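# Two robots sort coded parcels into matching mail trays

## Task

Robot r1 begins in the delivery room and r2 in the mail room; the connecting door is locked, but a service window between the rooms is open. The delivery room's table holds six parcels, each marked on top with a mail stop code, and the shelf in the mail room holds letter trays whose codes are printed on their fronts. Every parcel whose code matches a tray's code must end up in that tray, fully within the tray's walls. Parcels with no matching tray must stay on the table, and every tray must remain on the shelf. At the end both robots must have released everything and backed away, and the result must hold without any robot supporting it. The task fails if either robot falls over or is left leaning.

## Robot and tools

ROBOTS. r1 and r2 are identical Hello Robot Stretch 4 units, each with one arm. Each has an omni-wheel base, a lift that slides up a mast, an arm that telescopes straight forward, a wrist with yaw, pitch and roll, and a two-finger gripper. The robot stands about 1.6 m tall, and its base rim lies within 0.23 m of the base origin. Cameras per robot: <name>_head_camera, <name>_head_left_camera, <name>_head_right_camera, <name>_wrist_camera.

FRAMES. Each robot reports in its own frames. Base frame: origin on the floor below the base centre, x forward, y left, z up. hand_pose (link pinch, a point between the open fingertips) is given in this frame and may be slightly wrong. The odometry frame is the base frame as it was when the scene began. Only images, lidar_m and wrist_depth_mm reveal where the two robots are relative to each other.

execute_actions. Arguments: actions, a list holding one action or none (empty list just reports state and images); cameras, a list of camera names or "all" (omitted or null means all, [] means none). An action is an object keyed "r1" and/or "r2". Under each key:
- base: exactly one of translate_m (metres, forward positive, -2 to 2), strafe_m (metres sideways, left positive, -2 to 2), rotate_rad (radians, counter-clockwise positive, -3.2 to 3.2). These are offsets from where the base last measured itself, not poses.
- joints: absolute targets by name. lift_m 0 to 1.2; arm_m 0 to 0.55 (extension); wrist_yaw_rad -1.134 to 4.276 (0 forward, positive left, 3.14 stowed back, above 3.4 the arm may obstruct); wrist_pitch_rad -1.117 to 4.259 (0 level, 1.57 pointing down); wrist_roll_rad -1.117 to 4.259 (positive is clockwise viewed from behind the gripper); gripper_m -0.038 to 0.141 (fingertip gap in metres, below 0 the fingers squeeze each other). Out-of-range joint targets are clipped and reported; any other bad value or unknown key rejects the whole call and nothing moves.
- pace: "slow", "default", "fast" or "max" (base up to 0.1/0.3/0.4/0.6 m/s, turning 1/2/3/4 rad/s; slower when the lift is high).
- contact_limits: {"arm_m": value}, 0 to 0.75, how much push the arm may apply before halting; 0.5 if omitted.
- end_of_arm: "enable_torque" alone, to restart wrist or gripper motors that shut off.
All motions in one action begin together. A joint or base left out may still be driving toward its previous target. To unfold the wrist at the start, lift_m 0.4 with wrist_yaw_rad 0 works. If a call reports a stop, later calls in the same reply are skipped.

wait: seconds, 0 to 10. Commands nothing; returns state and images like an empty action.

zoom_image: camera (a camera name) and region [x0, y0, x1, y1] in pixels from the image's top-left corner, at most 504 by 504, of that camera's latest full image.

read_manual: section, only "licences"; returns licence texts, moves nothing.

finished_scene: scene, the integer number of the scene being ended. Irreversible; reports success. Finish only once parcels sit in trays unheld and both robots are clear.

RESULT LINES. base_status and joint_status: how each commanded motion ended. "done" means reached (for the base, wheels turned the full amount even if slipping). "off_target": stopped short, may still push. "contact_stop_at_<key>": something blocked it; lift, arm or wheels go slack (a slack lift can sag under load). "limit_stop_at_<name>": a built-in limit; at_tilt means leaning over 6 degrees, at_own_body means a self-collision guard. "torque_fault": a wrist or gripper motor overloaded and went limp until enable_torque. on_its_own describes uncommanded things; "held at" is the target being held. joint_positions gives current joints. base_odometry counts wheel turns (heading -3.142 to 3.142, left positive); if turned_by_wheels and turned_by_imu differ by over about 0.1 rad, the base hit something or slipped. base_tilt in degrees, forward and right positive, with a small fixed bias. motor_effort: percent of maximum, peak in brackets; wheel_0..2 positive means turning the base right; a clear gripper_m effort change suggests a firm grip, since position and "done" do not. lidar_m: 12 ranges in metres, 30-degree sectors starting straight ahead and going counter-clockwise (4th left, 7th behind, 10th right); "-" means nothing seen or closer than 0.25 m; sees table tops, may miss glass and thin legs, sees the other robot. wrist_depth_mm: 7x7 grid of depths, 100 to 2000 mm, row by row from top left. pictures lists which camera each returned image came from.

GRIPPING. Command a gap smaller than the object; tighter values squeeze harder and pull it toward the wrist. Fingertips pressed onto a surface can jam; lift to free them.

AVOID. Any robot-to-robot contact: once bases touch, even millimetres more drive presses hard and can end the run. Two robots given the same command may travel up to about 3 cm differently per metre, so shared loads are risky. Turning or driving with over 1 kg held and arm_m above 0.2, especially at fast paces, can tip the robot; so can strong pushes with a high gripper. A level gripper holding over about 2 kg faults the wrist. Avoid dropping, slamming or knocking parcels, trays or other objects off surfaces. Loose objects may occasionally be nudged by outside forces. The robot keeps its last command while you compose your reply.

Each tool is called after "Call:" as name(argument=value, ...) on one line, values as JSON.

## Session

Call:
execute_actions(actions=[])

Scene clock: 0.00 s.
r1.base_odometry: x=+0.000 y=+0.000 heading=+0.000 (m, m, rad; r1's odometry frame)
r1.turned_by_wheels: +0.000 (rad since the last result)
r1.turned_by_imu: +0.000 (rad since the last result)
r1.base_tilt: forward=+0.7 right=-0.3 (deg)
r1.lidar_m: 1.32 1.10 1.06 1.13 1.41 3.45 0.89 1.11 3.22 1.78 1.26 1.26
r1.base_status: not commanded
r1.joint_positions: lift_m=+0.220 arm_m=-0.002 wrist_yaw_rad=+3.133 wrist_pitch_rad=+0.006 wrist_roll_rad=+0.002 gripper_m=+0.057
r1.joint_status: not commanded
r1.motor_effort: lift_m=+20 arm_m=+0 wrist_yaw_rad=+1 wrist_pitch_rad=-6 wrist_roll_rad=+0 gripper_m=-2 wheel_0=+0 wheel_1=+0 wheel_2=+0 (%)
r1.hand_pose: x=-0.1187 y=+0.0899 z=+0.3962 quat_wxyz=(+0.004, -0.003, +0.001, +1.000) (m; r1's base frame)
r1.wrist_depth_mm: - 137 246 - - - - / - 113 138 1430 - - - / - 116 141 - - - - / - 140 227 - - - - / 207 1808 - - 1808 - 1921 / 215 1308 198 1182 214 1160 1138 / 216 878 891 - 891 820 842
r2.base_odometry: x=+0.000 y=+0.000 heading=+0.000 (m, m, rad; r2's odometry frame)
r2.turned_by_wheels: +0.000 (rad since the last result)
r2.turned_by_imu: +0.000 (rad since the last result)
r2.base_tilt: forward=-1.2 right=+0.0 (deg)
r2.lidar_m: 1.94 2.13 2.23 3.08 2.54 3.14 2.73 2.62 1.84 1.24 1.21 1.38
r2.base_status: not commanded
r2.joint_positions: lift_m=+0.230 arm_m=+0.002 wrist_yaw_rad=+3.189 wrist_pitch_rad=+0.000 wrist_roll_rad=-0.003 gripper_m=+0.057
r2.joint_status: not commanded
r2.motor_effort: lift_m=+18 arm_m=+0 wrist_yaw_rad=-2 wrist_pitch_rad=-5 wrist_roll_rad=-2 gripper_m=-2 wheel_0=-1 wheel_1=+0 wheel_2=+0 (%)
r2.hand_pose: x=-0.1190 y=+0.0736 z=+0.4078 quat_wxyz=(-0.024, +0.000, -0.001, +1.000) (m; r2's base frame)
r2.wrist_depth_mm: - 145 144 - - - - / - 107 142 - - - - / - 109 141 - - - - / - 120 141 - - - - / 200 143 - - - - - / 224 1756 224 1921 1756 - - / 224 1098 1008 1118 198 1255 1229
pictures: r1_head_camera, r1_head_left_camera, r1_head_right_camera, r1_wrist_camera, r2_head_camera, r2_head_left_camera, r2_head_right_camera, r2_wrist_camera
Images, in order (width x height): r1_head_camera 420x560, r1_head_left_camera 420x672, r1_head_right_camera 420x672, r1_wrist_camera 616x392, r2_head_camera 420x560, r2_head_left_camera 420x672, r2_head_right_camera 420x672, r2_wrist_camera 616x392.

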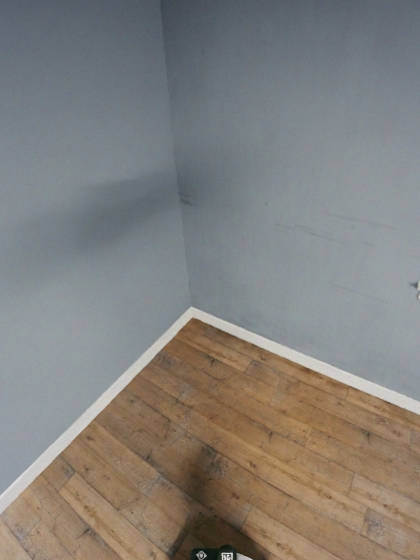

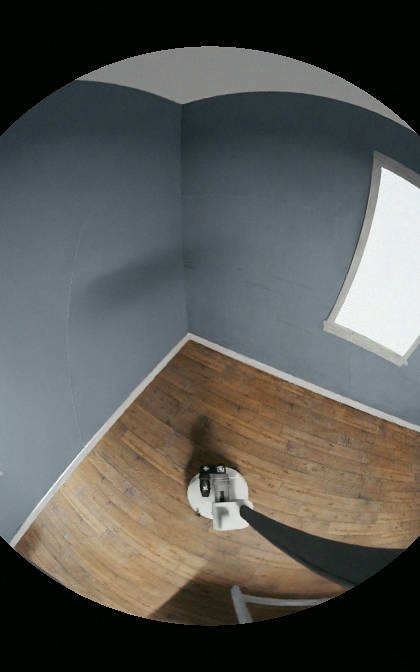

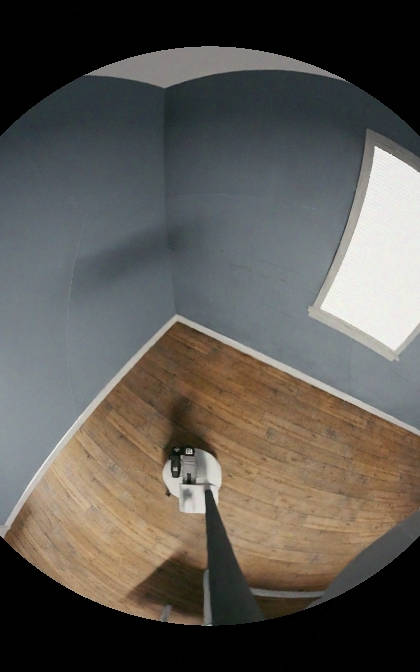

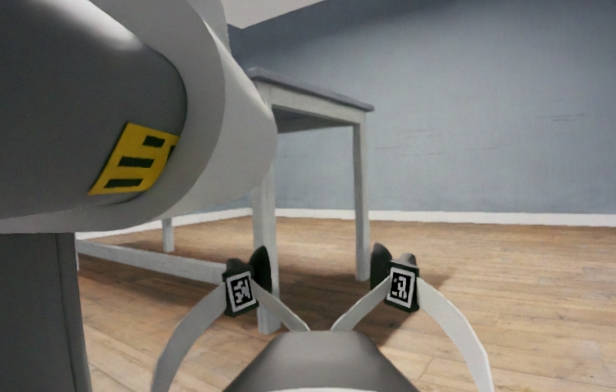

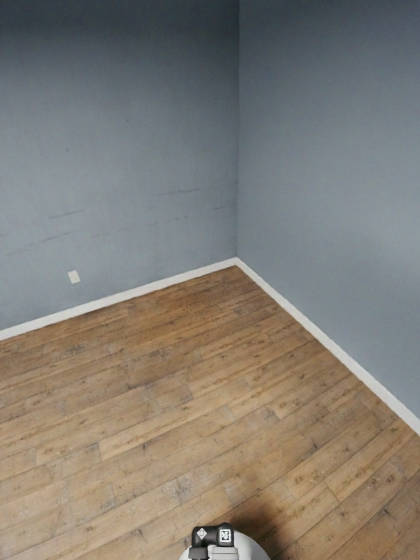

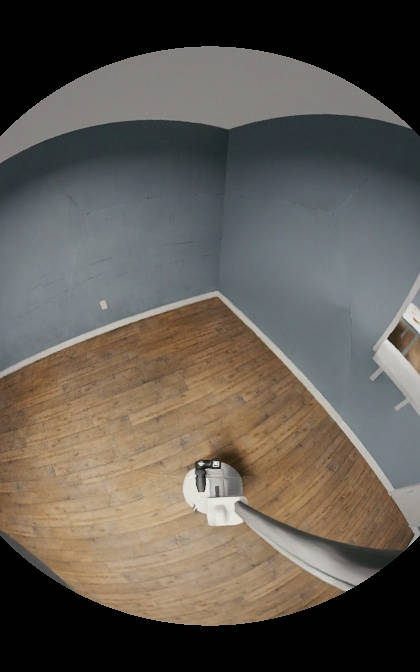

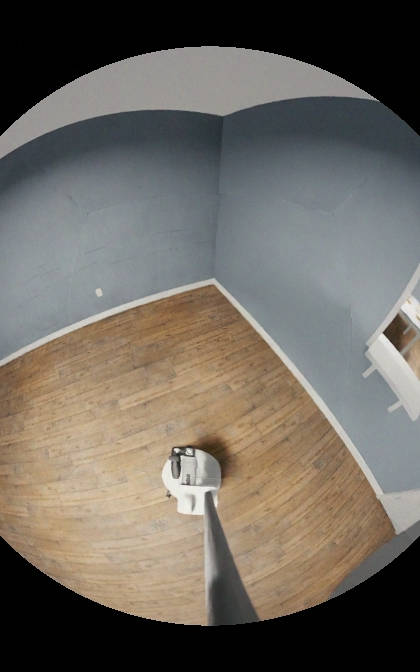

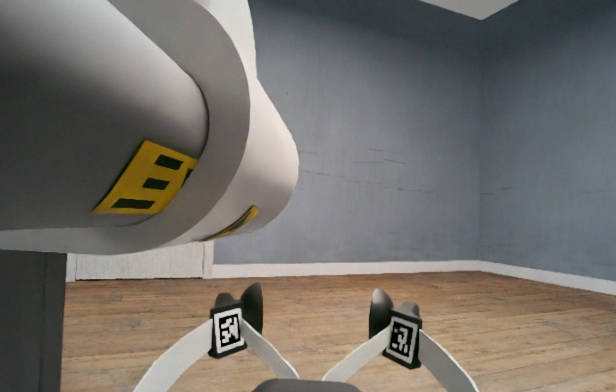

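Call:
execute_actions(actions=[{"r1": {"base": {"rotate_rad": 3.14}, "joints": {"lift_m": 0.4}}, "r2": {"base": {"rotate_rad": -1.3}, "joints": {"lift_m": 0.4}}}], cameras=["r1_head_camera", "r1_head_left_camera", "r2_head_camera", "r2_head_left_camera", "r2_head_right_camera"])

Scene clock: 3.10 s.
r1.base_odometry: x=+0.000 y=+0.000 heading=+3.140 (m, m, rad; r1's odometry frame)
r1.turned_by_wheels: +3.140 (rad since the last result)
r1.turned_by_imu: +3.143 (rad since the last result)
r1.base_tilt: forward=+0.7 right=-0.3 (deg)
r1.lidar_m: 0.89 1.04 3.20 1.73 1.26 1.25 1.34 1.14 1.07 1.12 1.45 3.47
r1.base_status: done
r1.joint_positions: lift_m=+0.400 arm_m=-0.002 wrist_yaw_rad=+3.133 wrist_pitch_rad=+0.006 wrist_roll_rad=+0.002 gripper_m=+0.057
r1.joint_status: all done
r1.motor_effort: lift_m=+24(27) arm_m=+0(0) wrist_yaw_rad=+0(1) wrist_pitch_rad=-6(7) wrist_roll_rad=+0(0) gripper_m=-2(3) wheel_0=+1(7) wheel_1=+1(4) wheel_2=+0(7) (%)
r1.hand_pose: x=-0.1187 y=+0.0899 z=+0.5761 quat_wxyz=(+0.004, -0.003, +0.001, +1.000) (m; r1's base frame)
r1.wrist_depth_mm: - 137 246 1576 1336 1160 1025 / - 113 138 1576 1336 1160 1060 / - 116 141 1537 1336 1182 1060 / - 140 225 1576 1336 1182 1078 / 207 1255 1537 1618 1308 1205 1078 / 216 1229 198 1537 214 1182 1078 / 216 1160 1229 - 1281 1160 1078
r2.base_odometry: x=+0.000 y=+0.000 heading=-1.299 (m, m, rad; r2's odometry frame)
r2.turned_by_wheels: -1.299 (rad since the last result)
r2.turned_by_imu: -1.323 (rad since the last result)
r2.base_tilt: forward=-1.3 right=+0.0 (deg)
r2.lidar_m: 1.21 1.34 1.60 2.13 2.12 2.54 2.99 2.55 3.00 2.58 2.45 1.50
r2.base_status: done
r2.joint_positions: lift_m=+0.400 arm_m=+0.002 wrist_yaw_rad=+3.189 wrist_pitch_rad=+0.000 wrist_roll_rad=-0.003 gripper_m=+0.057
r2.joint_status: all done
r2.motor_effort: lift_m=+20(22) arm_m=+0(0) wrist_yaw_rad=-2(1) wrist_pitch_rad=-8(7) wrist_roll_rad=+1(2) gripper_m=-1(3) wheel_0=+3(7) wheel_1=+1(8) wheel_2=+3(5) (%)
r2.hand_pose: x=-0.1190 y=+0.0736 z=+0.5781 quat_wxyz=(-0.024, +0.000, -0.001, +1.000) (m; r2's base frame)
r2.wrist_depth_mm: - 145 145 - - - - / - 107 142 - - - - / - 109 141 - - - - / - 120 141 - - - - / 200 144 - - - - - / 224 - 224 - - - - / 224 1576 1397 1537 198 1661 1756
pictures: r1_head_camera, r1_head_left_camera, r2_head_camera, r2_head_left_camera, r2_head_right_camera
Images, in order (width x height): r1_head_camera 420x560, r1_head_left_camera 420x672, r2_head_camera 420x560, r2_head_left_camera 420x672, r2_head_right_camera 420x672.

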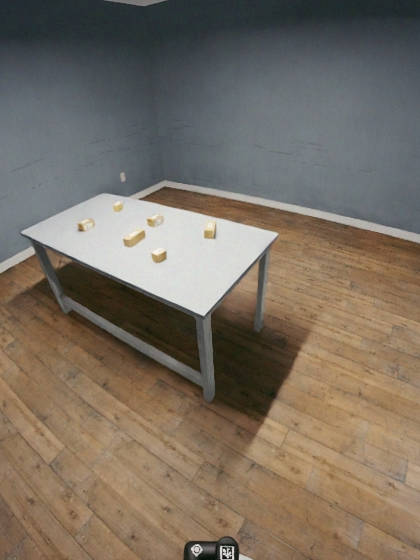

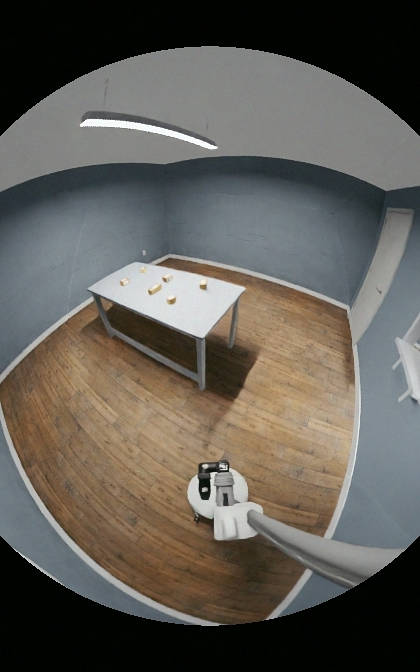

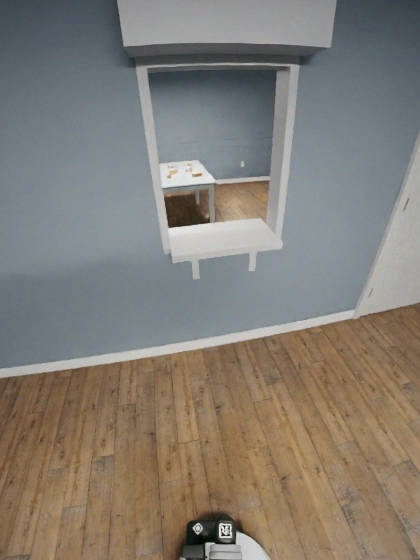

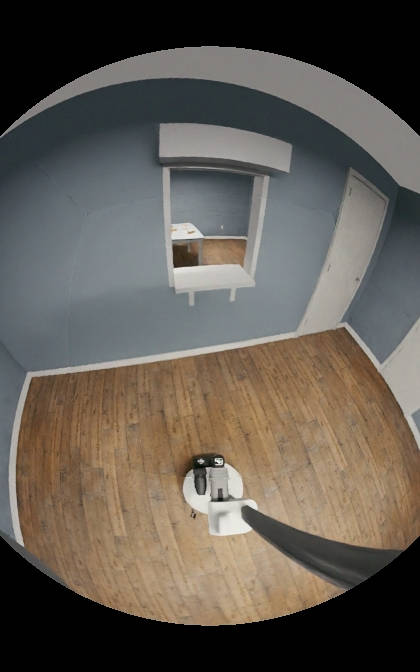

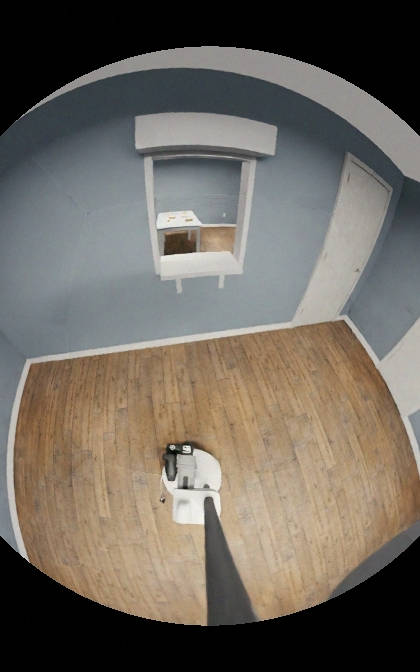

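Call:
zoom_image(camera="r1_head_camera", region=[10, 180, 290, 330])

Call:
execute_actions(actions=[{"r1": {"joints": {"lift_m": 0.9, "wrist_yaw_rad": 0}}, "r2": {"base": {"rotate_rad": 2.6}, "joints": {"wrist_yaw_rad": 0}}}], cameras=["r1_head_camera", "r2_head_camera", "r2_head_left_camera", "r2_head_right_camera"])

Region (10, 180, 290, 330) of r1_head_camera's 420x560 image, scaled by 1.800, with more detail than that image has; it fills the top 270 rows of this view, and the rest is white.

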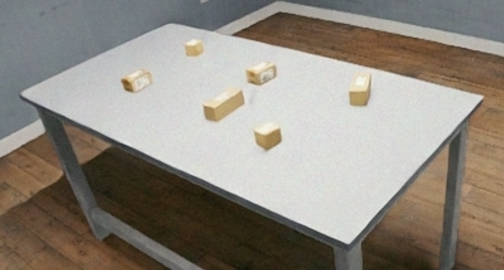

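Scene clock: 7.00 s.
r1.base_odometry: x=+0.000 y=+0.000 heading=+3.140 (m, m, rad; r1's odometry frame)
r1.turned_by_wheels: +0.000 (rad since the last result)
r1.turned_by_imu: +0.000 (rad since the last result)
r1.base_tilt: forward=+0.6 right=-0.3 (deg)
r1.lidar_m: 0.90 1.06 3.21 1.76 1.26 1.25 1.34 1.11 1.06 1.11 1.46 3.48
r1.base_status: not commanded
r1.joint_positions: lift_m=+0.900 arm_m=-0.002 wrist_yaw_rad=+0.000 wrist_pitch_rad=+0.006 wrist_roll_rad=+0.002 gripper_m=+0.057
r1.joint_status: all done
r1.motor_effort: lift_m=+25(26) arm_m=+0(0) wrist_yaw_rad=-1(6) wrist_pitch_rad=-6(6) wrist_roll_rad=-1(0) gripper_m=-1(2) wheel_0=+0(0) wheel_1=+1(1) wheel_2=+0(0) (%)
r1.hand_pose: x=+0.4576 y=-0.0873 z=+1.0760 quat_wxyz=(+1.000, +0.001, +0.003, +0.000) (m; r1's base frame)
r1.wrist_depth_mm: - - - - - - - / - - - - - - - / - - - - - - - / - - - - - - - / - 1808 - - - - - / 1576 1060 197 946 214 - - / - - 768 - - - -
r2.base_odometry: x=+0.000 y=+0.000 heading=+1.300 (m, m, rad; r2's odometry frame)
r2.turned_by_wheels: +2.600 (rad since the last result)
r2.turned_by_imu: +2.650 (rad since the last result)
r2.base_tilt: forward=-1.2 right=+0.0 (deg)
r2.lidar_m: 2.50 2.54 2.54 3.01 2.63 2.60 1.51 1.22 1.33 1.56 2.14 2.13
r2.base_status: done
r2.joint_positions: lift_m=+0.400 arm_m=+0.002 wrist_yaw_rad=+0.000 wrist_pitch_rad=+0.000 wrist_roll_rad=-0.003 gripper_m=+0.057
r2.joint_status: all done
r2.motor_effort: lift_m=+19(20) arm_m=+0(0) wrist_yaw_rad=-2(5) wrist_pitch_rad=-7(5) wrist_roll_rad=-1(1) gripper_m=-1(3) wheel_0=-2(8) wheel_1=+0(8) wheel_2=-1(10) (%)
r2.hand_pose: x=+0.4619 y=-0.0873 z=+0.5782 quat_wxyz=(+1.000, -0.001, +0.000, +0.000) (m; r2's base frame)
r2.wrist_depth_mm: - - - - - 1921 1618 / - - - - - 1863 1618 / - - - - - 1863 1618 / - - - - - 1921 1618 / - - - - - 1863 1576 / - - 224 - - 1808 1618 / 1464 1464 1397 1499 196 1618 1537
pictures: r1_head_camera, r2_head_camera, r2_head_left_camera, r2_head_right_camera
Images, in order (width x height): r1_head_camera 420x560, r2_head_camera 420x560, r2_head_left_camera 420x672, r2_head_right_camera 420x672.

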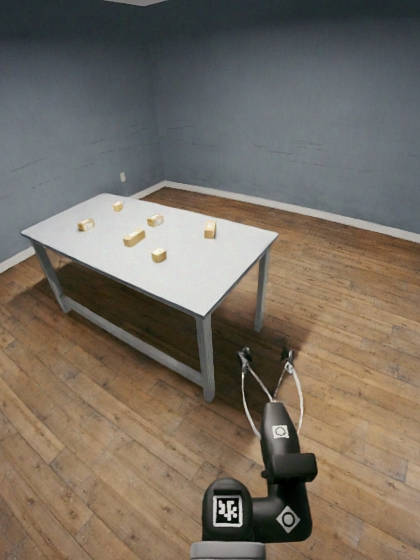

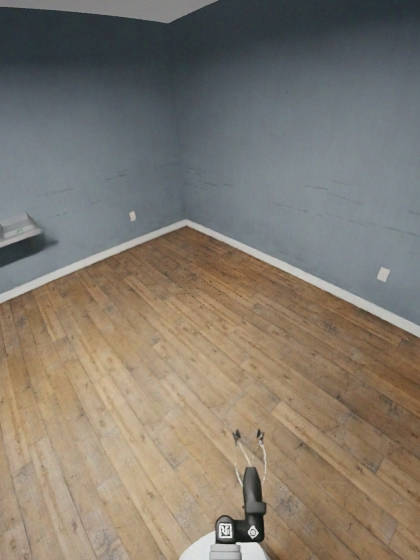

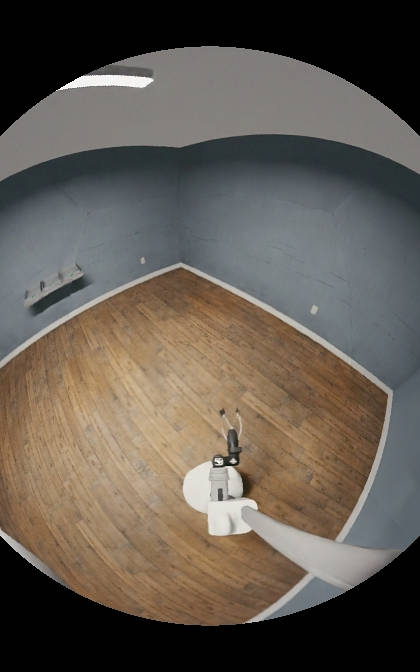

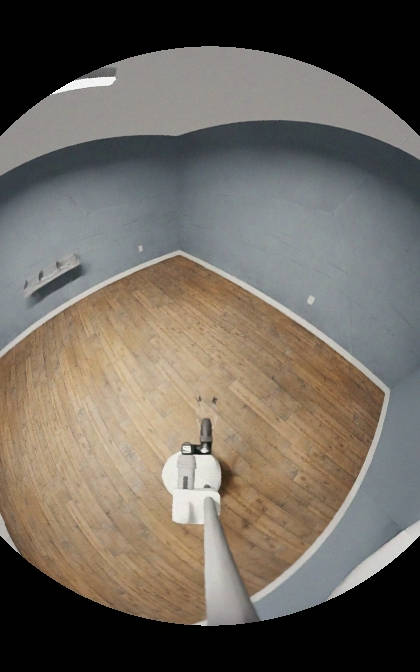

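Call:
execute_actions(actions=[{"r1": {"base": {"rotate_rad": -0.44}}, "r2": {"base": {"rotate_rad": 0.8}}}], cameras=["r1_head_camera", "r1_head_left_camera", "r2_head_camera", "r2_head_left_camera"])

Scene clock: 11.47 s.
r1.base_odometry: x=+0.000 y=+0.000 heading=+2.700 (m, m, rad; r1's odometry frame)
r1.turned_by_wheels: -0.440 (rad since the last result)
r1.turned_by_imu: -0.441 (rad since the last result)
r1.base_tilt: forward=+0.6 right=-0.3 (deg)
r1.lidar_m: 1.47 0.90 1.13 3.20 1.64 1.25 1.25 1.39 1.08 1.06 1.18 1.57
r1.base_status: done
r1.joint_positions: lift_m=+0.900 arm_m=-0.002 wrist_yaw_rad=+0.000 wrist_pitch_rad=+0.006 wrist_roll_rad=+0.002 gripper_m=+0.057
r1.joint_status: not commanded
r1.motor_effort: lift_m=+24(24) arm_m=+0(0) wrist_yaw_rad=+0(1) wrist_pitch_rad=-6(4) wrist_roll_rad=+0(0) gripper_m=-3(3) wheel_0=-1(7) wheel_1=-1(6) wheel_2=+0(6) (%)
r1.hand_pose: x=+0.4576 y=-0.0874 z=+1.0760 quat_wxyz=(+1.000, +0.001, +0.003, +0.000) (m; r1's base frame)
r1.wrist_depth_mm: - - - - - - 1756 / - - - - - - 1808 / - - - - - - 1863 / - - - - - - 1863 / - - - - - - 1863 / 1042 1042 197 - 214 - 1863 / 741 891 - - - - 1863
r2.base_odometry: x=+0.000 y=+0.000 heading=+2.100 (m, m, rad; r2's odometry frame)
r2.turned_by_wheels: +0.800 (rad since the last result)
r2.turned_by_imu: +0.816 (rad since the last result)
r2.base_tilt: forward=-1.3 right=+0.0 (deg)
r2.lidar_m: 2.54 3.13 2.71 2.60 1.81 1.26 1.21 1.39 1.95 2.12 2.24 3.07
r2.base_status: done
r2.joint_positions: lift_m=+0.400 arm_m=+0.002 wrist_yaw_rad=+0.000 wrist_pitch_rad=+0.000 wrist_roll_rad=-0.003 gripper_m=+0.057
r2.joint_status: not commanded
r2.motor_effort: lift_m=+18(19) arm_m=+0(0) wrist_yaw_rad=-3(4) wrist_pitch_rad=-6(6) wrist_roll_rad=+1(1) gripper_m=-3(3) wheel_0=-2(9) wheel_1=+0(7) wheel_2=-1(8) (%)
r2.hand_pose: x=+0.4619 y=-0.0873 z=+0.5782 quat_wxyz=(+1.000, -0.001, +0.000, +0.000) (m; r2's base frame)
r2.wrist_depth_mm: - - - - - - - / - - - - - - - / - - - - - - - / - - - - - - - / - - - - - - - / - - 224 - - - - / 1499 1499 1366 1499 196 1618 1756
pictures: r1_head_camera, r1_head_left_camera, r2_head_camera, r2_head_left_camera
Images, in order (width x height): r1_head_camera 420x560, r1_head_left_camera 420x672, r2_head_camera 420x560, r2_head_left_camera 420x672.

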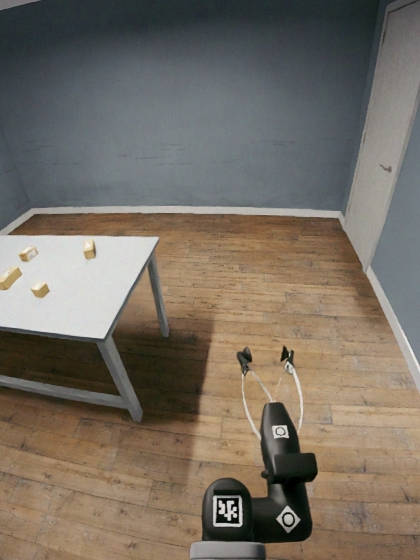

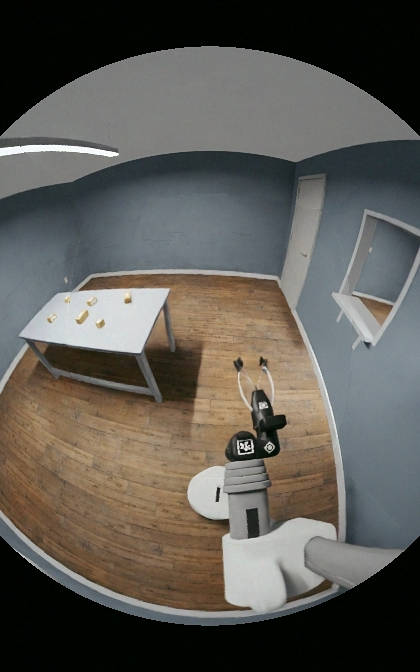

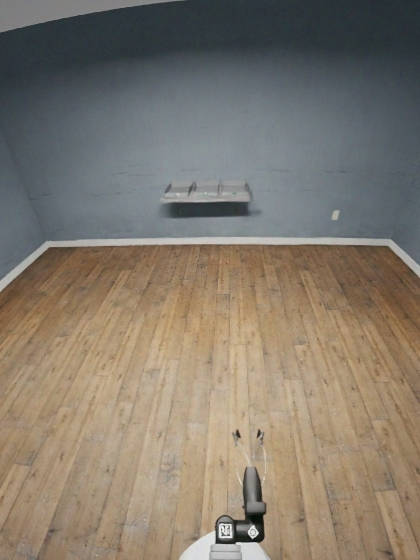

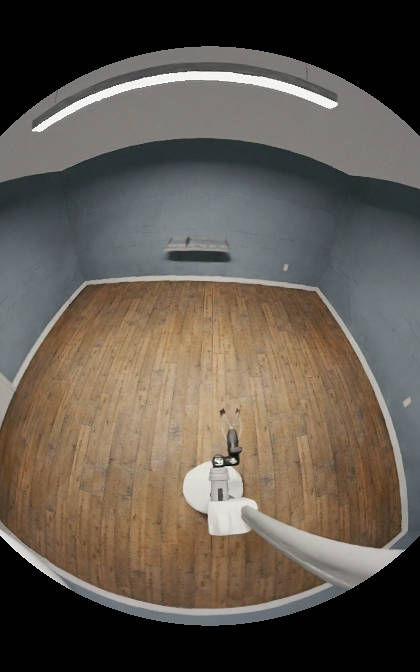

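Call:
execute_actions(actions=[{"r1": {"base": {"strafe_m": 1.1}}, "r2": {"base": {"translate_m": 1.3}, "joints": {"lift_m": 0.6}}}], cameras=["r1_head_camera", "r2_head_camera", "r2_wrist_camera"])

Scene clock: 17.73 s.
r1.base_odometry: x=-0.470 y=-0.994 heading=+2.700 (m, m, rad; r1's odometry frame)
r1.turned_by_wheels: +0.000 (rad since the last result)
r1.turned_by_imu: +0.000 (rad since the last result)
r1.base_tilt: forward=+0.6 right=-0.3 (deg)
r1.lidar_m: 0.81 0.89 2.14 2.11 1.50 1.17 1.12 1.20 1.88 2.17 2.33 0.85
r1.base_status: done
r1.joint_positions: lift_m=+0.900 arm_m=-0.002 wrist_yaw_rad=+0.000 wrist_pitch_rad=+0.006 wrist_roll_rad=+0.002 gripper_m=+0.057
r1.joint_status: not commanded
r1.motor_effort: lift_m=+24(24) arm_m=+0(0) wrist_yaw_rad=+0(0) wrist_pitch_rad=-5(5) wrist_roll_rad=-1(1) gripper_m=+0(3) wheel_0=-1(8) wheel_1=-1(11) wheel_2=+0(0) (%)
r1.hand_pose: x=+0.4576 y=-0.0874 z=+1.0761 quat_wxyz=(+1.000, +0.001, +0.003, +0.000) (m; r1's base frame)
r1.wrist_depth_mm: - - - - - - - / - - - - - - - / - - - - - - - / - - - - - - - / - - - - - - - / 1042 1008 198 931 214 946 - / 750 715 715 - 723 661 683
r2.base_odometry: x=-0.656 y=+1.122 heading=+2.100 (m, m, rad; r2's odometry frame)
r2.turned_by_wheels: +0.000 (rad since the last result)
r2.turned_by_imu: +0.001 (rad since the last result)
r2.base_tilt: forward=-1.2 right=+0.0 (deg)
r2.lidar_m: 1.23 1.29 2.51 2.59 2.70 2.70 2.63 2.75 2.23 2.17 2.27 1.76
r2.base_status: done
r2.joint_positions: lift_m=+0.600 arm_m=+0.002 wrist_yaw_rad=+0.000 wrist_pitch_rad=+0.000 wrist_roll_rad=-0.003 gripper_m=+0.057
r2.joint_status: all done
r2.motor_effort: lift_m=+19(21) arm_m=-1(0) wrist_yaw_rad=-2(3) wrist_pitch_rad=-5(7) wrist_roll_rad=+0(1) gripper_m=-1(2) wheel_0=+1(6) wheel_1=+0(5) wheel_2=+1(11) (%)
r2.hand_pose: x=+0.4618 y=-0.0874 z=+0.7782 quat_wxyz=(+1.000, -0.001, +0.000, +0.000) (m; r2's base frame)
r2.wrist_depth_mm: 1576 1499 1499 1464 1464 1430 1397 / 1537 1537 1537 1464 1464 1397 1397 / 1537 1499 1464 1499 1397 1430 1366 / 1499 1499 1464 1464 1430 1397 1397 / 1499 1464 1430 1078 1397 1397 1366 / 1499 1499 224 1397 1397 1366 1397 / 1499 1430 1430 1366 197 1397 1336
pictures: r1_head_camera, r2_head_camera, r2_wrist_camera
Images, in order (width x height): r1_head_camera 420x560, r2_head_camera 420x560, r2_wrist_camera 616x392.

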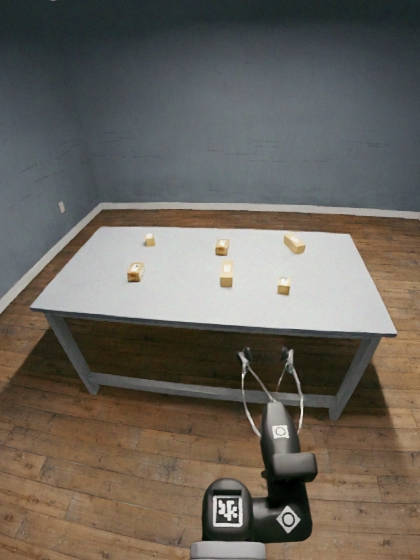

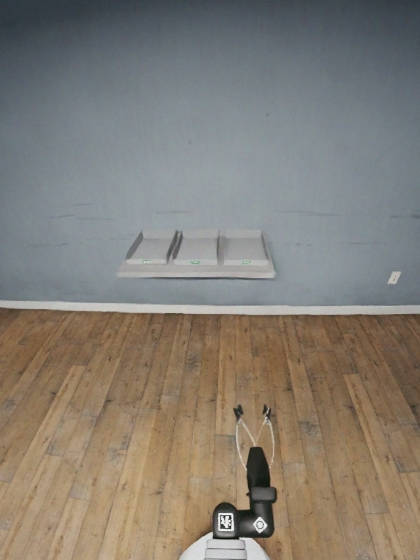

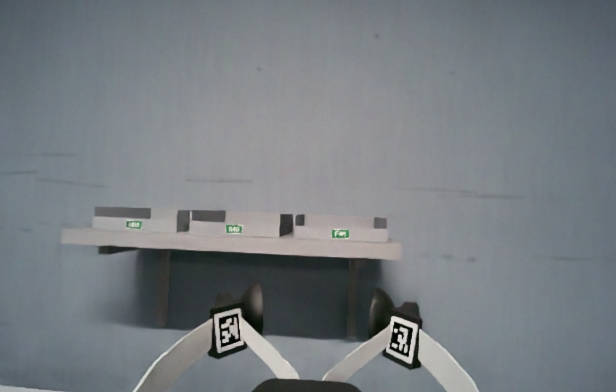

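Call:
zoom_image(camera="r2_wrist_camera", region=[60, 190, 410, 270])

Call:
zoom_image(camera="r1_head_camera", region=[110, 220, 320, 310])

Region (60, 190, 410, 270) of r2_wrist_camera's 616x392 image, scaled by 1.440; it fills the top 115 rows of this view, and the rest is white.

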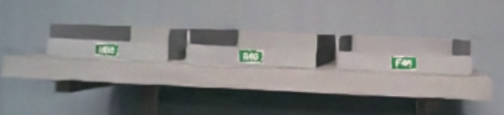

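Region (110, 220, 320, 310) of r1_head_camera's 420x560 image, scaled by 2.400, with more detail than that image has; it fills the top 216 rows of this view, and the rest is white.

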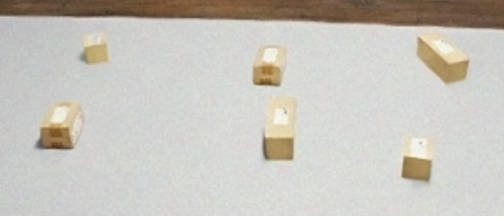

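Call:
execute_actions(actions=[{"r1": {"joints": {"lift_m": 1.0, "arm_m": 0.5, "wrist_pitch_rad": 1.0}}, "r2": {"base": {"translate_m": 0.4}, "joints": {"lift_m": 0.52}}}], cameras=["r1_wrist_camera", "r2_head_camera", "r2_wrist_camera"])

Scene clock: 21.30 s.
r1.base_odometry: x=-0.470 y=-0.994 heading=+2.700 (m, m, rad; r1's odometry frame)
r1.turned_by_wheels: +0.000 (rad since the last result)
r1.turned_by_imu: +0.000 (rad since the last result)
r1.base_tilt: forward=+0.6 right=-0.3 (deg)
r1.lidar_m: 0.81 0.84 2.15 2.12 1.46 1.17 1.12 1.25 1.85 2.12 2.31 0.86
r1.base_status: not commanded
r1.joint_positions: lift_m=+1.000 arm_m=+0.499 wrist_yaw_rad=+0.000 wrist_pitch_rad=+1.001 wrist_roll_rad=+0.002 gripper_m=+0.057
r1.joint_status: all done
r1.motor_effort: lift_m=+25(27) arm_m=+8(9) wrist_yaw_rad=+0(1) wrist_pitch_rad=-3(4) wrist_roll_rad=+0(1) gripper_m=-3(2) wheel_0=+0(1) wheel_1=-1(1) wheel_2=+0(0) (%)
r1.hand_pose: x=+0.8252 y=-0.0874 z=+0.9349 quat_wxyz=(+0.877, +0.001, +0.480, +0.000) (m; r1's base frame)
r1.wrist_depth_mm: 640 640 615 603 597 585 574 / 569 569 554 535 539 530 530 / 525 512 496 488 484 462 473 / 469 466 459 452 449 442 433 / 430 424 421 418 407 404 399 / 1118 976 198 389 214 375 368 / 1060 1060 1060 - 891 904 768
r2.base_odometry: x=-0.859 y=+1.467 heading=+2.100 (m, m, rad; r2's odometry frame)
r2.turned_by_wheels: +0.000 (rad since the last result)
r2.turned_by_imu: +0.001 (rad since the last result)
r2.base_tilt: forward=-1.2 right=+0.0 (deg)
r2.lidar_m: 0.83 0.88 1.92 2.56 2.68 3.10 3.04 3.00 2.27 2.18 1.79 0.87
r2.base_status: done
r2.joint_positions: lift_m=+0.520 arm_m=+0.002 wrist_yaw_rad=+0.000 wrist_pitch_rad=+0.000 wrist_roll_rad=-0.003 gripper_m=+0.057
r2.joint_status: all done
r2.motor_effort: lift_m=+16(18) arm_m=+0(0) wrist_yaw_rad=-2(3) wrist_pitch_rad=-6(4) wrist_roll_rad=+0(2) gripper_m=-4(3) wheel_0=+2(8) wheel_1=+2(7) wheel_2=+0(10) (%)
r2.hand_pose: x=+0.4618 y=-0.0874 z=+0.6984 quat_wxyz=(+1.000, -0.001, +0.000, +0.000) (m; r2's base frame)
r2.wrist_depth_mm: 1138 1118 1098 1078 1060 1025 1025 / 1118 1138 1078 1060 1025 1042 1025 / 1118 1098 1060 1060 1060 1025 1008 / 723 699 691 676 676 1042 1008 / 1078 1118 1078 1060 1042 1025 1008 / 1118 1098 224 1042 1008 991 991 / 1098 1060 1060 1025 197 1008 991
pictures: r1_wrist_camera, r2_head_camera, r2_wrist_camera
Images, in order (width x height): r1_wrist_camera 616x392, r2_head_camera 420x560, r2_wrist_camera 616x392.

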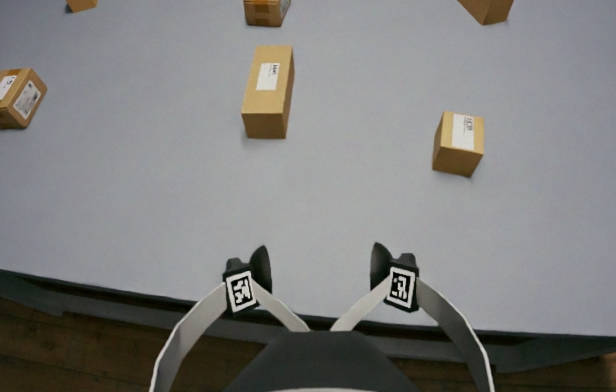

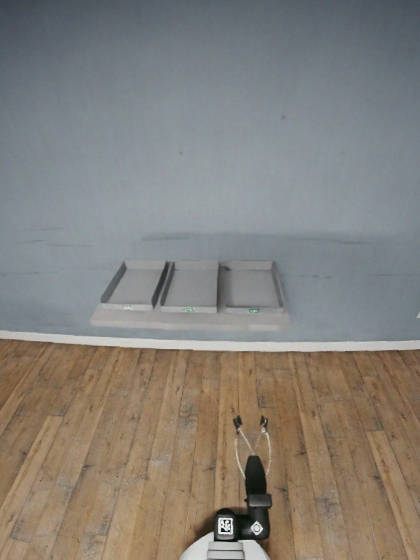

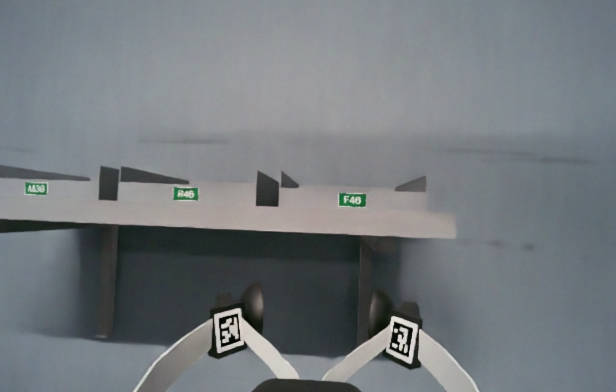

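Call:
zoom_image(camera="r2_wrist_camera", region=[0, 165, 400, 225])

Call:
zoom_image(camera="r1_wrist_camera", region=[220, 30, 520, 190])

Region (0, 165, 400, 225) of r2_wrist_camera's 616x392 image, scaled by 1.260; it fills the top 76 rows of this view, and the rest is white.

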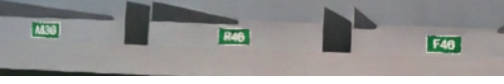

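Region (220, 30, 520, 190) of r1_wrist_camera's 616x392 image, scaled by 1.680; it fills the top 269 rows of this view, and the rest is white.

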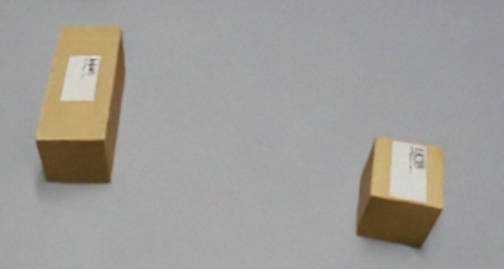

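Call:
zoom_image(camera="r2_head_camera", region=[90, 255, 300, 335])

Region (90, 255, 300, 335) of r2_head_camera's 420x560 image, scaled by 2.400, with more detail than that image has; it fills the top 192 rows of this view, and the rest is white.

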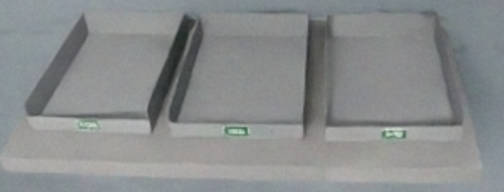

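Call:
execute_actions(actions=[{"r1": {"base": {"translate_m": 0.5}, "joints": {"lift_m": 1.0, "arm_m": 0.36, "wrist_pitch_rad": 1.45}}, "r2": {"base": {"strafe_m": 0.21}, "joints": {"arm_m": 0.27}}}], cameras=["r1_wrist_camera", "r1_head_camera", "r2_wrist_camera"])

Scene clock: 26.93 s.
r1.base_odometry: x=-0.922 y=-0.781 heading=+2.700 (m, m, rad; r1's odometry frame)
r1.turned_by_wheels: +0.000 (rad since the last result)
r1.turned_by_imu: +0.001 (rad since the last result)
r1.base_tilt: forward=+0.7 right=-0.3 (deg)
r1.lidar_m: 0.32 0.35 0.53 2.06 2.14 1.67 1.64 1.75 2.26 2.14 0.44 0.33
r1.base_status: done
r1.joint_positions: lift_m=+1.000 arm_m=+0.361 wrist_yaw_rad=+0.000 wrist_pitch_rad=+1.450 wrist_roll_rad=+0.002 gripper_m=+0.057
r1.joint_status: all done
r1.motor_effort: lift_m=+24(25) arm_m=-7(8) wrist_yaw_rad=+1(0) wrist_pitch_rad=+1(4) wrist_roll_rad=+0(0) gripper_m=+1(1) wheel_0=-1(5) wheel_1=+1(1) wheel_2=+1(9) (%)
r1.hand_pose: x=+0.5669 y=-0.0874 z=+0.8915 quat_wxyz=(+0.748, +0.001, +0.663, -0.001) (m; r1's base frame)
r1.wrist_depth_mm: 382 379 375 370 366 364 362 / 377 377 373 368 364 359 359 / 377 368 315 364 359 357 355 / 370 366 309 357 355 351 351 / 364 362 307 355 351 349 347 / 362 359 198 351 213 298 342 / 359 355 353 - 345 342 340
r2.base_odometry: x=-1.040 y=+1.361 heading=+2.100 (m, m, rad; r2's odometry frame)
r2.turned_by_wheels: +0.000 (rad since the last result)
r2.turned_by_imu: +0.002 (rad since the last result)
r2.base_tilt: forward=-1.2 right=+0.0 (deg)
r2.lidar_m: 0.84 0.90 1.91 2.35 2.46 3.12 3.03 3.14 2.48 2.39 1.80 0.87
r2.base_status: done
r2.joint_positions: lift_m=+0.520 arm_m=+0.269 wrist_yaw_rad=+0.000 wrist_pitch_rad=+0.000 wrist_roll_rad=-0.003 gripper_m=+0.057
r2.joint_status: all done
r2.motor_effort: lift_m=+16(16) arm_m=+8(8) wrist_yaw_rad=-3(1) wrist_pitch_rad=-7(5) wrist_roll_rad=-1(1) gripper_m=-4(3) wheel_0=+0(6) wheel_1=+0(8) wheel_2=+0(1) (%)
r2.hand_pose: x=+0.7281 y=-0.0874 z=+0.6985 quat_wxyz=(+1.000, -0.001, +0.000, +0.000) (m; r2's base frame)
r2.wrist_depth_mm: 854 831 831 820 798 788 788 / 854 842 820 820 798 798 778 / 842 842 820 809 788 788 778 / 373 439 430 421 415 402 399 / 831 820 798 788 778 342 334 / 842 820 225 788 788 768 759 / 842 820 809 778 197 759 750
pictures: r1_head_camera, r1_wrist_camera, r2_wrist_camera
Images, in order (width x height): r1_head_camera 420x560, r1_wrist_camera 616x392, r2_wrist_camera 616x392.

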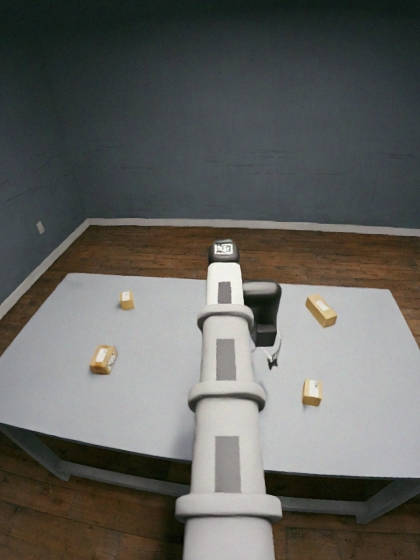

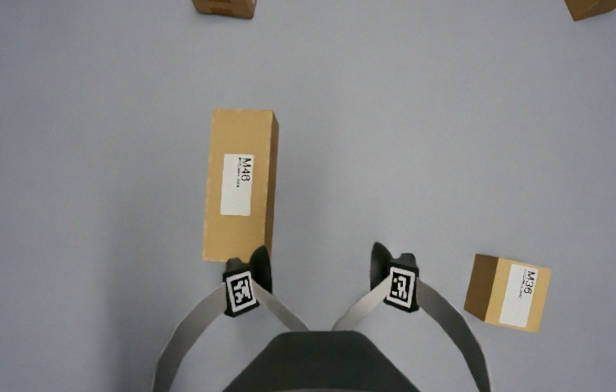

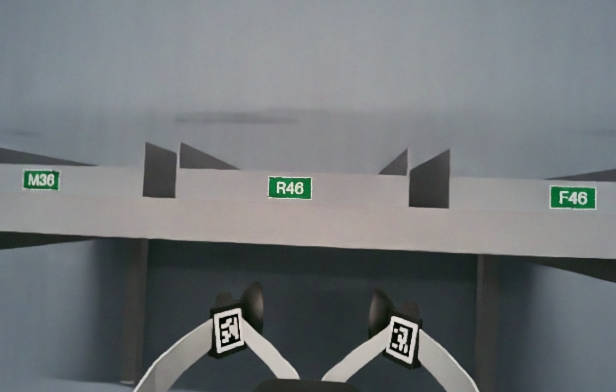

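Call:
zoom_image(camera="r2_wrist_camera", region=[0, 160, 330, 215])

Call:
zoom_image(camera="r2_wrist_camera", region=[500, 170, 616, 220])

Call:
zoom_image(camera="r1_wrist_camera", region=[190, 130, 290, 230])

Call:
zoom_image(camera="r1_wrist_camera", region=[460, 245, 560, 340])

Region (0, 160, 330, 215) of r2_wrist_camera's 616x392 image, scaled by 1.527.

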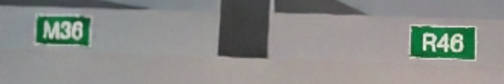

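Region (500, 170, 616, 220) of r2_wrist_camera's 616x392 image, scaled by 4.345; it fills the top 217 rows of this view, and the rest is white.

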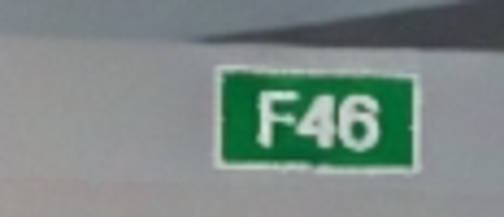

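Region (190, 130, 290, 230) of r1_wrist_camera's 616x392 image, scaled by 5.040.

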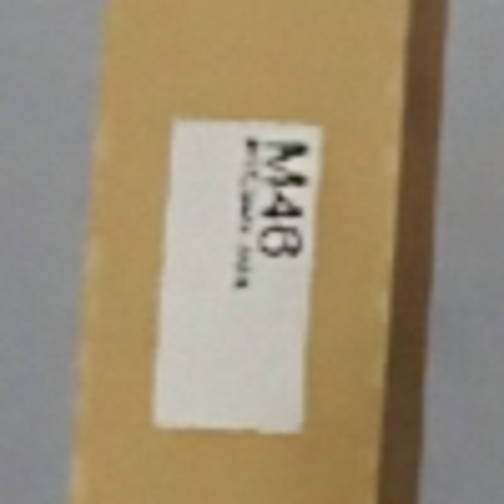

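Region (460, 245, 560, 340) of r1_wrist_camera's 616x392 image, scaled by 5.040; it fills the top 479 rows of this view, and the rest is white.

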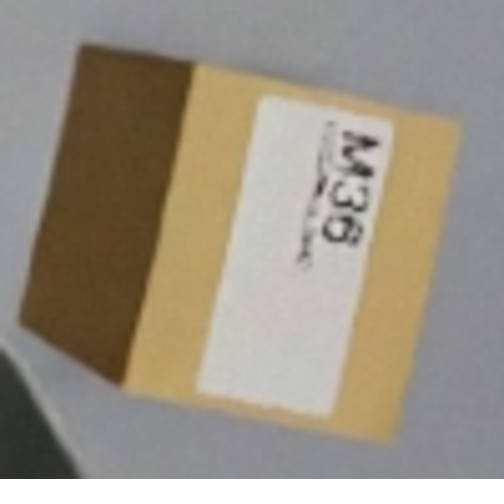

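Call:
zoom_image(camera="r2_wrist_camera", region=[0, 160, 100, 205])

Call:
zoom_image(camera="r2_wrist_camera", region=[240, 165, 340, 210])

Region (0, 160, 100, 205) of r2_wrist_camera's 616x392 image, scaled by 5.040; it fills the top 227 rows of this view, and the rest is white.

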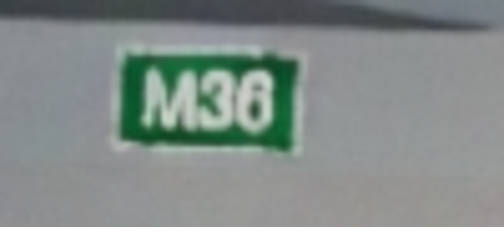

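Region (240, 165, 340, 210) of r2_wrist_camera's 616x392 image, scaled by 5.040; it fills the top 227 rows of this view, and the rest is white.

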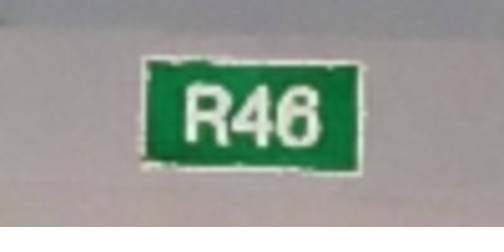

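Call:
execute_actions(actions=[{"r1": {"joints": {"arm_m": 0.55, "wrist_pitch_rad": 1.35}}, "r2": {"base": {"rotate_rad": 3.02}, "joints": {"arm_m": 0.0, "lift_m": 0.2}, "pace": "fast"}}], cameras=["r1_wrist_camera", "r2_head_camera"])

Scene clock: 32.83 s.
r1.base_odometry: x=-0.922 y=-0.781 heading=+2.700 (m, m, rad; r1's odometry frame)
r1.turned_by_wheels: +0.000 (rad since the last result)
r1.turned_by_imu: +0.000 (rad since the last result)
r1.base_tilt: forward=+0.7 right=-0.3 (deg)
r1.lidar_m: 0.32 0.36 0.54 2.05 2.15 1.67 1.61 1.73 2.23 2.19 0.44 0.35
r1.base_status: not commanded
r1.joint_positions: lift_m=+1.000 arm_m=+0.547 wrist_yaw_rad=+0.000 wrist_pitch_rad=+1.351 wrist_roll_rad=+0.002 gripper_m=+0.057
r1.joint_status: all done
joint sent to its limit — the command would take r1.arm_m past its upper limit, so that joint was sent only as far as its limit.
r1.motor_effort: lift_m=+25(24) arm_m=+8(8) wrist_yaw_rad=+1(1) wrist_pitch_rad=-1(1) wrist_roll_rad=+0(0) gripper_m=+2(3) wheel_0=-1(1) wheel_1=+1(1) wheel_2=+1(1) (%)
r1.hand_pose: x=+0.7807 y=-0.0874 z=+0.8963 quat_wxyz=(+0.781, +0.001, +0.625, -0.001) (m; r1's base frame)
r1.wrist_depth_mm: 415 413 402 399 397 392 389 / 404 402 394 392 387 382 382 / 394 389 382 382 375 370 368 / 382 377 324 373 366 362 359 / 370 368 364 362 355 353 351 / 362 357 197 351 213 343 342 / 353 349 349 - 340 336 336
r2.base_odometry: x=-1.040 y=+1.361 heading=-1.163 (m, m, rad; r2's odometry frame)
r2.turned_by_wheels: +3.020 (rad since the last result)
r2.turned_by_imu: +3.079 (rad since the last result)
r2.base_tilt: forward=-1.2 right=+0.1 (deg)
r2.lidar_m: 2.90 3.08 2.57 2.40 2.05 0.92 0.85 0.88 1.72 2.37 2.42 3.06
r2.base_status: done
r2.joint_positions: lift_m=+0.200 arm_m=+0.004 wrist_yaw_rad=+0.000 wrist_pitch_rad=+0.000 wrist_roll_rad=-0.003 gripper_m=+0.057
r2.joint_status: all done
joint sent to its limit — the command would take r2.arm_m past its lower limit, so that joint was sent only as far as its limit.
r2.motor_effort: lift_m=+16(17) arm_m=-7(8) wrist_yaw_rad=-2(4) wrist_pitch_rad=-7(5) wrist_roll_rad=+0(0) gripper_m=-4(6) wheel_0=-2(10) wheel_1=+0(9) wheel_2=+1(12) (%)
r2.hand_pose: x=+0.4631 y=-0.0873 z=+0.3784 quat_wxyz=(+1.000, -0.001, +0.000, +0.000) (m; r2's base frame)
r2.wrist_depth_mm: - - - - - - - / - - - - - - - / - - - - - - - / - - - - - - - / - - - - - - - / 1576 1618 225 1756 1576 1808 1863 / 1008 1042 931 1025 197 1138 1138
pictures: r1_wrist_camera, r2_head_camera
Images, in order (width x height): r1_wrist_camera 616x392, r2_head_camera 420x560.

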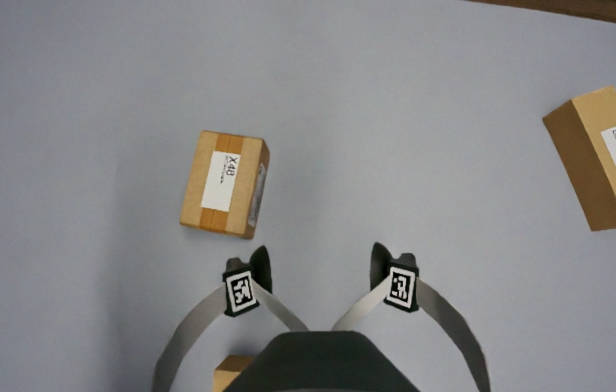

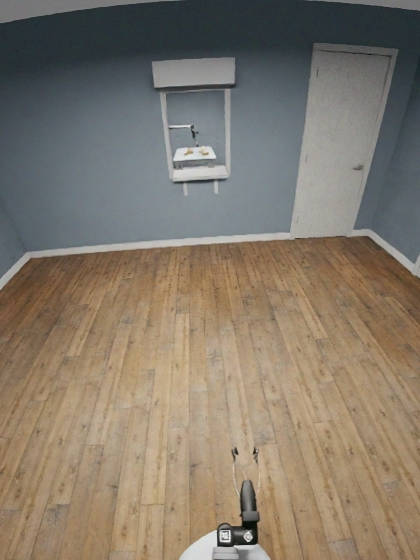

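Call:
execute_actions(actions=[{"r1": {"base": {"strafe_m": -0.166}}, "r2": {"base": {"translate_m": 1.9}, "joints": {"lift_m": 0.2}, "pace": "fast"}}], cameras=["r1_wrist_camera", "r2_head_camera"])

Scene clock: 40.43 s.
r1.base_odometry: x=-0.851 y=-0.631 heading=+2.700 (m, m, rad; r1's odometry frame)
r1.turned_by_wheels: +0.000 (rad since the last result)
r1.turned_by_imu: +0.001 (rad since the last result)
r1.base_tilt: forward=+0.7 right=-0.3 (deg)
r1.lidar_m: 0.30 0.33 0.52 2.19 2.18 1.68 1.65 1.80 2.10 2.03 0.43 0.30
r1.base_status: done
r1.joint_positions: lift_m=+1.000 arm_m=+0.547 wrist_yaw_rad=+0.000 wrist_pitch_rad=+1.351 wrist_roll_rad=+0.002 gripper_m=+0.057
r1.joint_status: not commanded
r1.motor_effort: lift_m=+24(25) arm_m=+8(7) wrist_yaw_rad=+0(1) wrist_pitch_rad=-2(2) wrist_roll_rad=+0(0) gripper_m=-2(3) wheel_0=+0(5) wheel_1=+2(4) wheel_2=+0(1) (%)
r1.hand_pose: x=+0.7807 y=-0.0874 z=+0.8963 quat_wxyz=(+0.781, +0.001, +0.625, -0.001) (m; r1's base frame)
r1.wrist_depth_mm: 413 413 404 402 394 394 389 / 404 399 394 389 389 382 379 / 392 389 382 382 373 368 368 / 330 375 375 373 366 315 357 / 370 368 364 362 357 351 351 / 362 357 198 351 214 345 342 / 334 347 345 - 342 336 334
r2.base_odometry: x=-0.286 y=-0.383 heading=-1.163 (m, m, rad; r2's odometry frame)
r2.turned_by_wheels: +0.000 (rad since the last result)
r2.turned_by_imu: +0.001 (rad since the last result)
r2.base_tilt: forward=-1.2 right=+0.0 (deg)
r2.lidar_m: 1.00 1.04 1.48 2.57 2.63 3.36 3.20 3.26 2.36 2.17 1.75 1.19
r2.base_status: done
r2.joint_positions: lift_m=+0.200 arm_m=+0.004 wrist_yaw_rad=+0.000 wrist_pitch_rad=+0.000 wrist_roll_rad=-0.003 gripper_m=+0.057
r2.joint_status: all done
r2.motor_effort: lift_m=+16(16) arm_m=-7(7) wrist_yaw_rad=-2(3) wrist_pitch_rad=-4(4) wrist_roll_rad=+1(1) gripper_m=-2(2) wheel_0=+0(6) wheel_1=-1(5) wheel_2=+3(9) (%)
r2.hand_pose: x=+0.4631 y=-0.0874 z=+0.3784 quat_wxyz=(+1.000, -0.001, +0.000, +0.000) (m; r2's base frame)
r2.wrist_depth_mm: 866 878 891 917 917 931 946 / 891 878 904 917 917 946 931 / 866 891 891 917 917 946 931 / 866 878 878 904 904 917 931 / 878 854 891 904 891 917 931 / 854 854 225 878 891 904 917 / 842 854 866 866 197 917 904
pictures: r1_wrist_camera, r2_head_camera
Images, in order (width x height): r1_wrist_camera 616x392, r2_head_camera 420x560.

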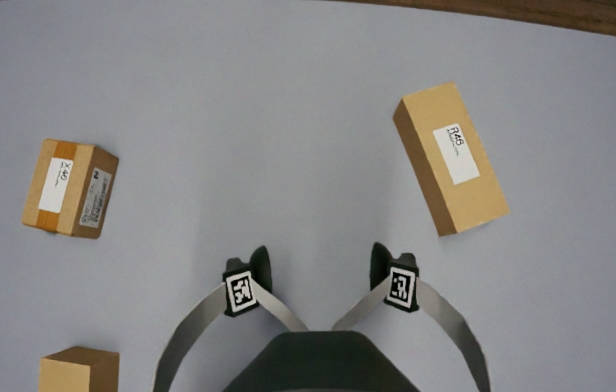

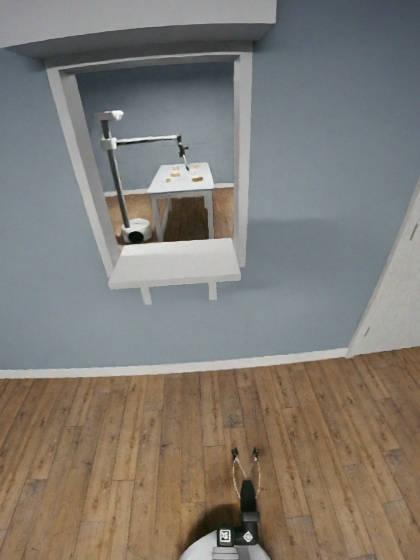

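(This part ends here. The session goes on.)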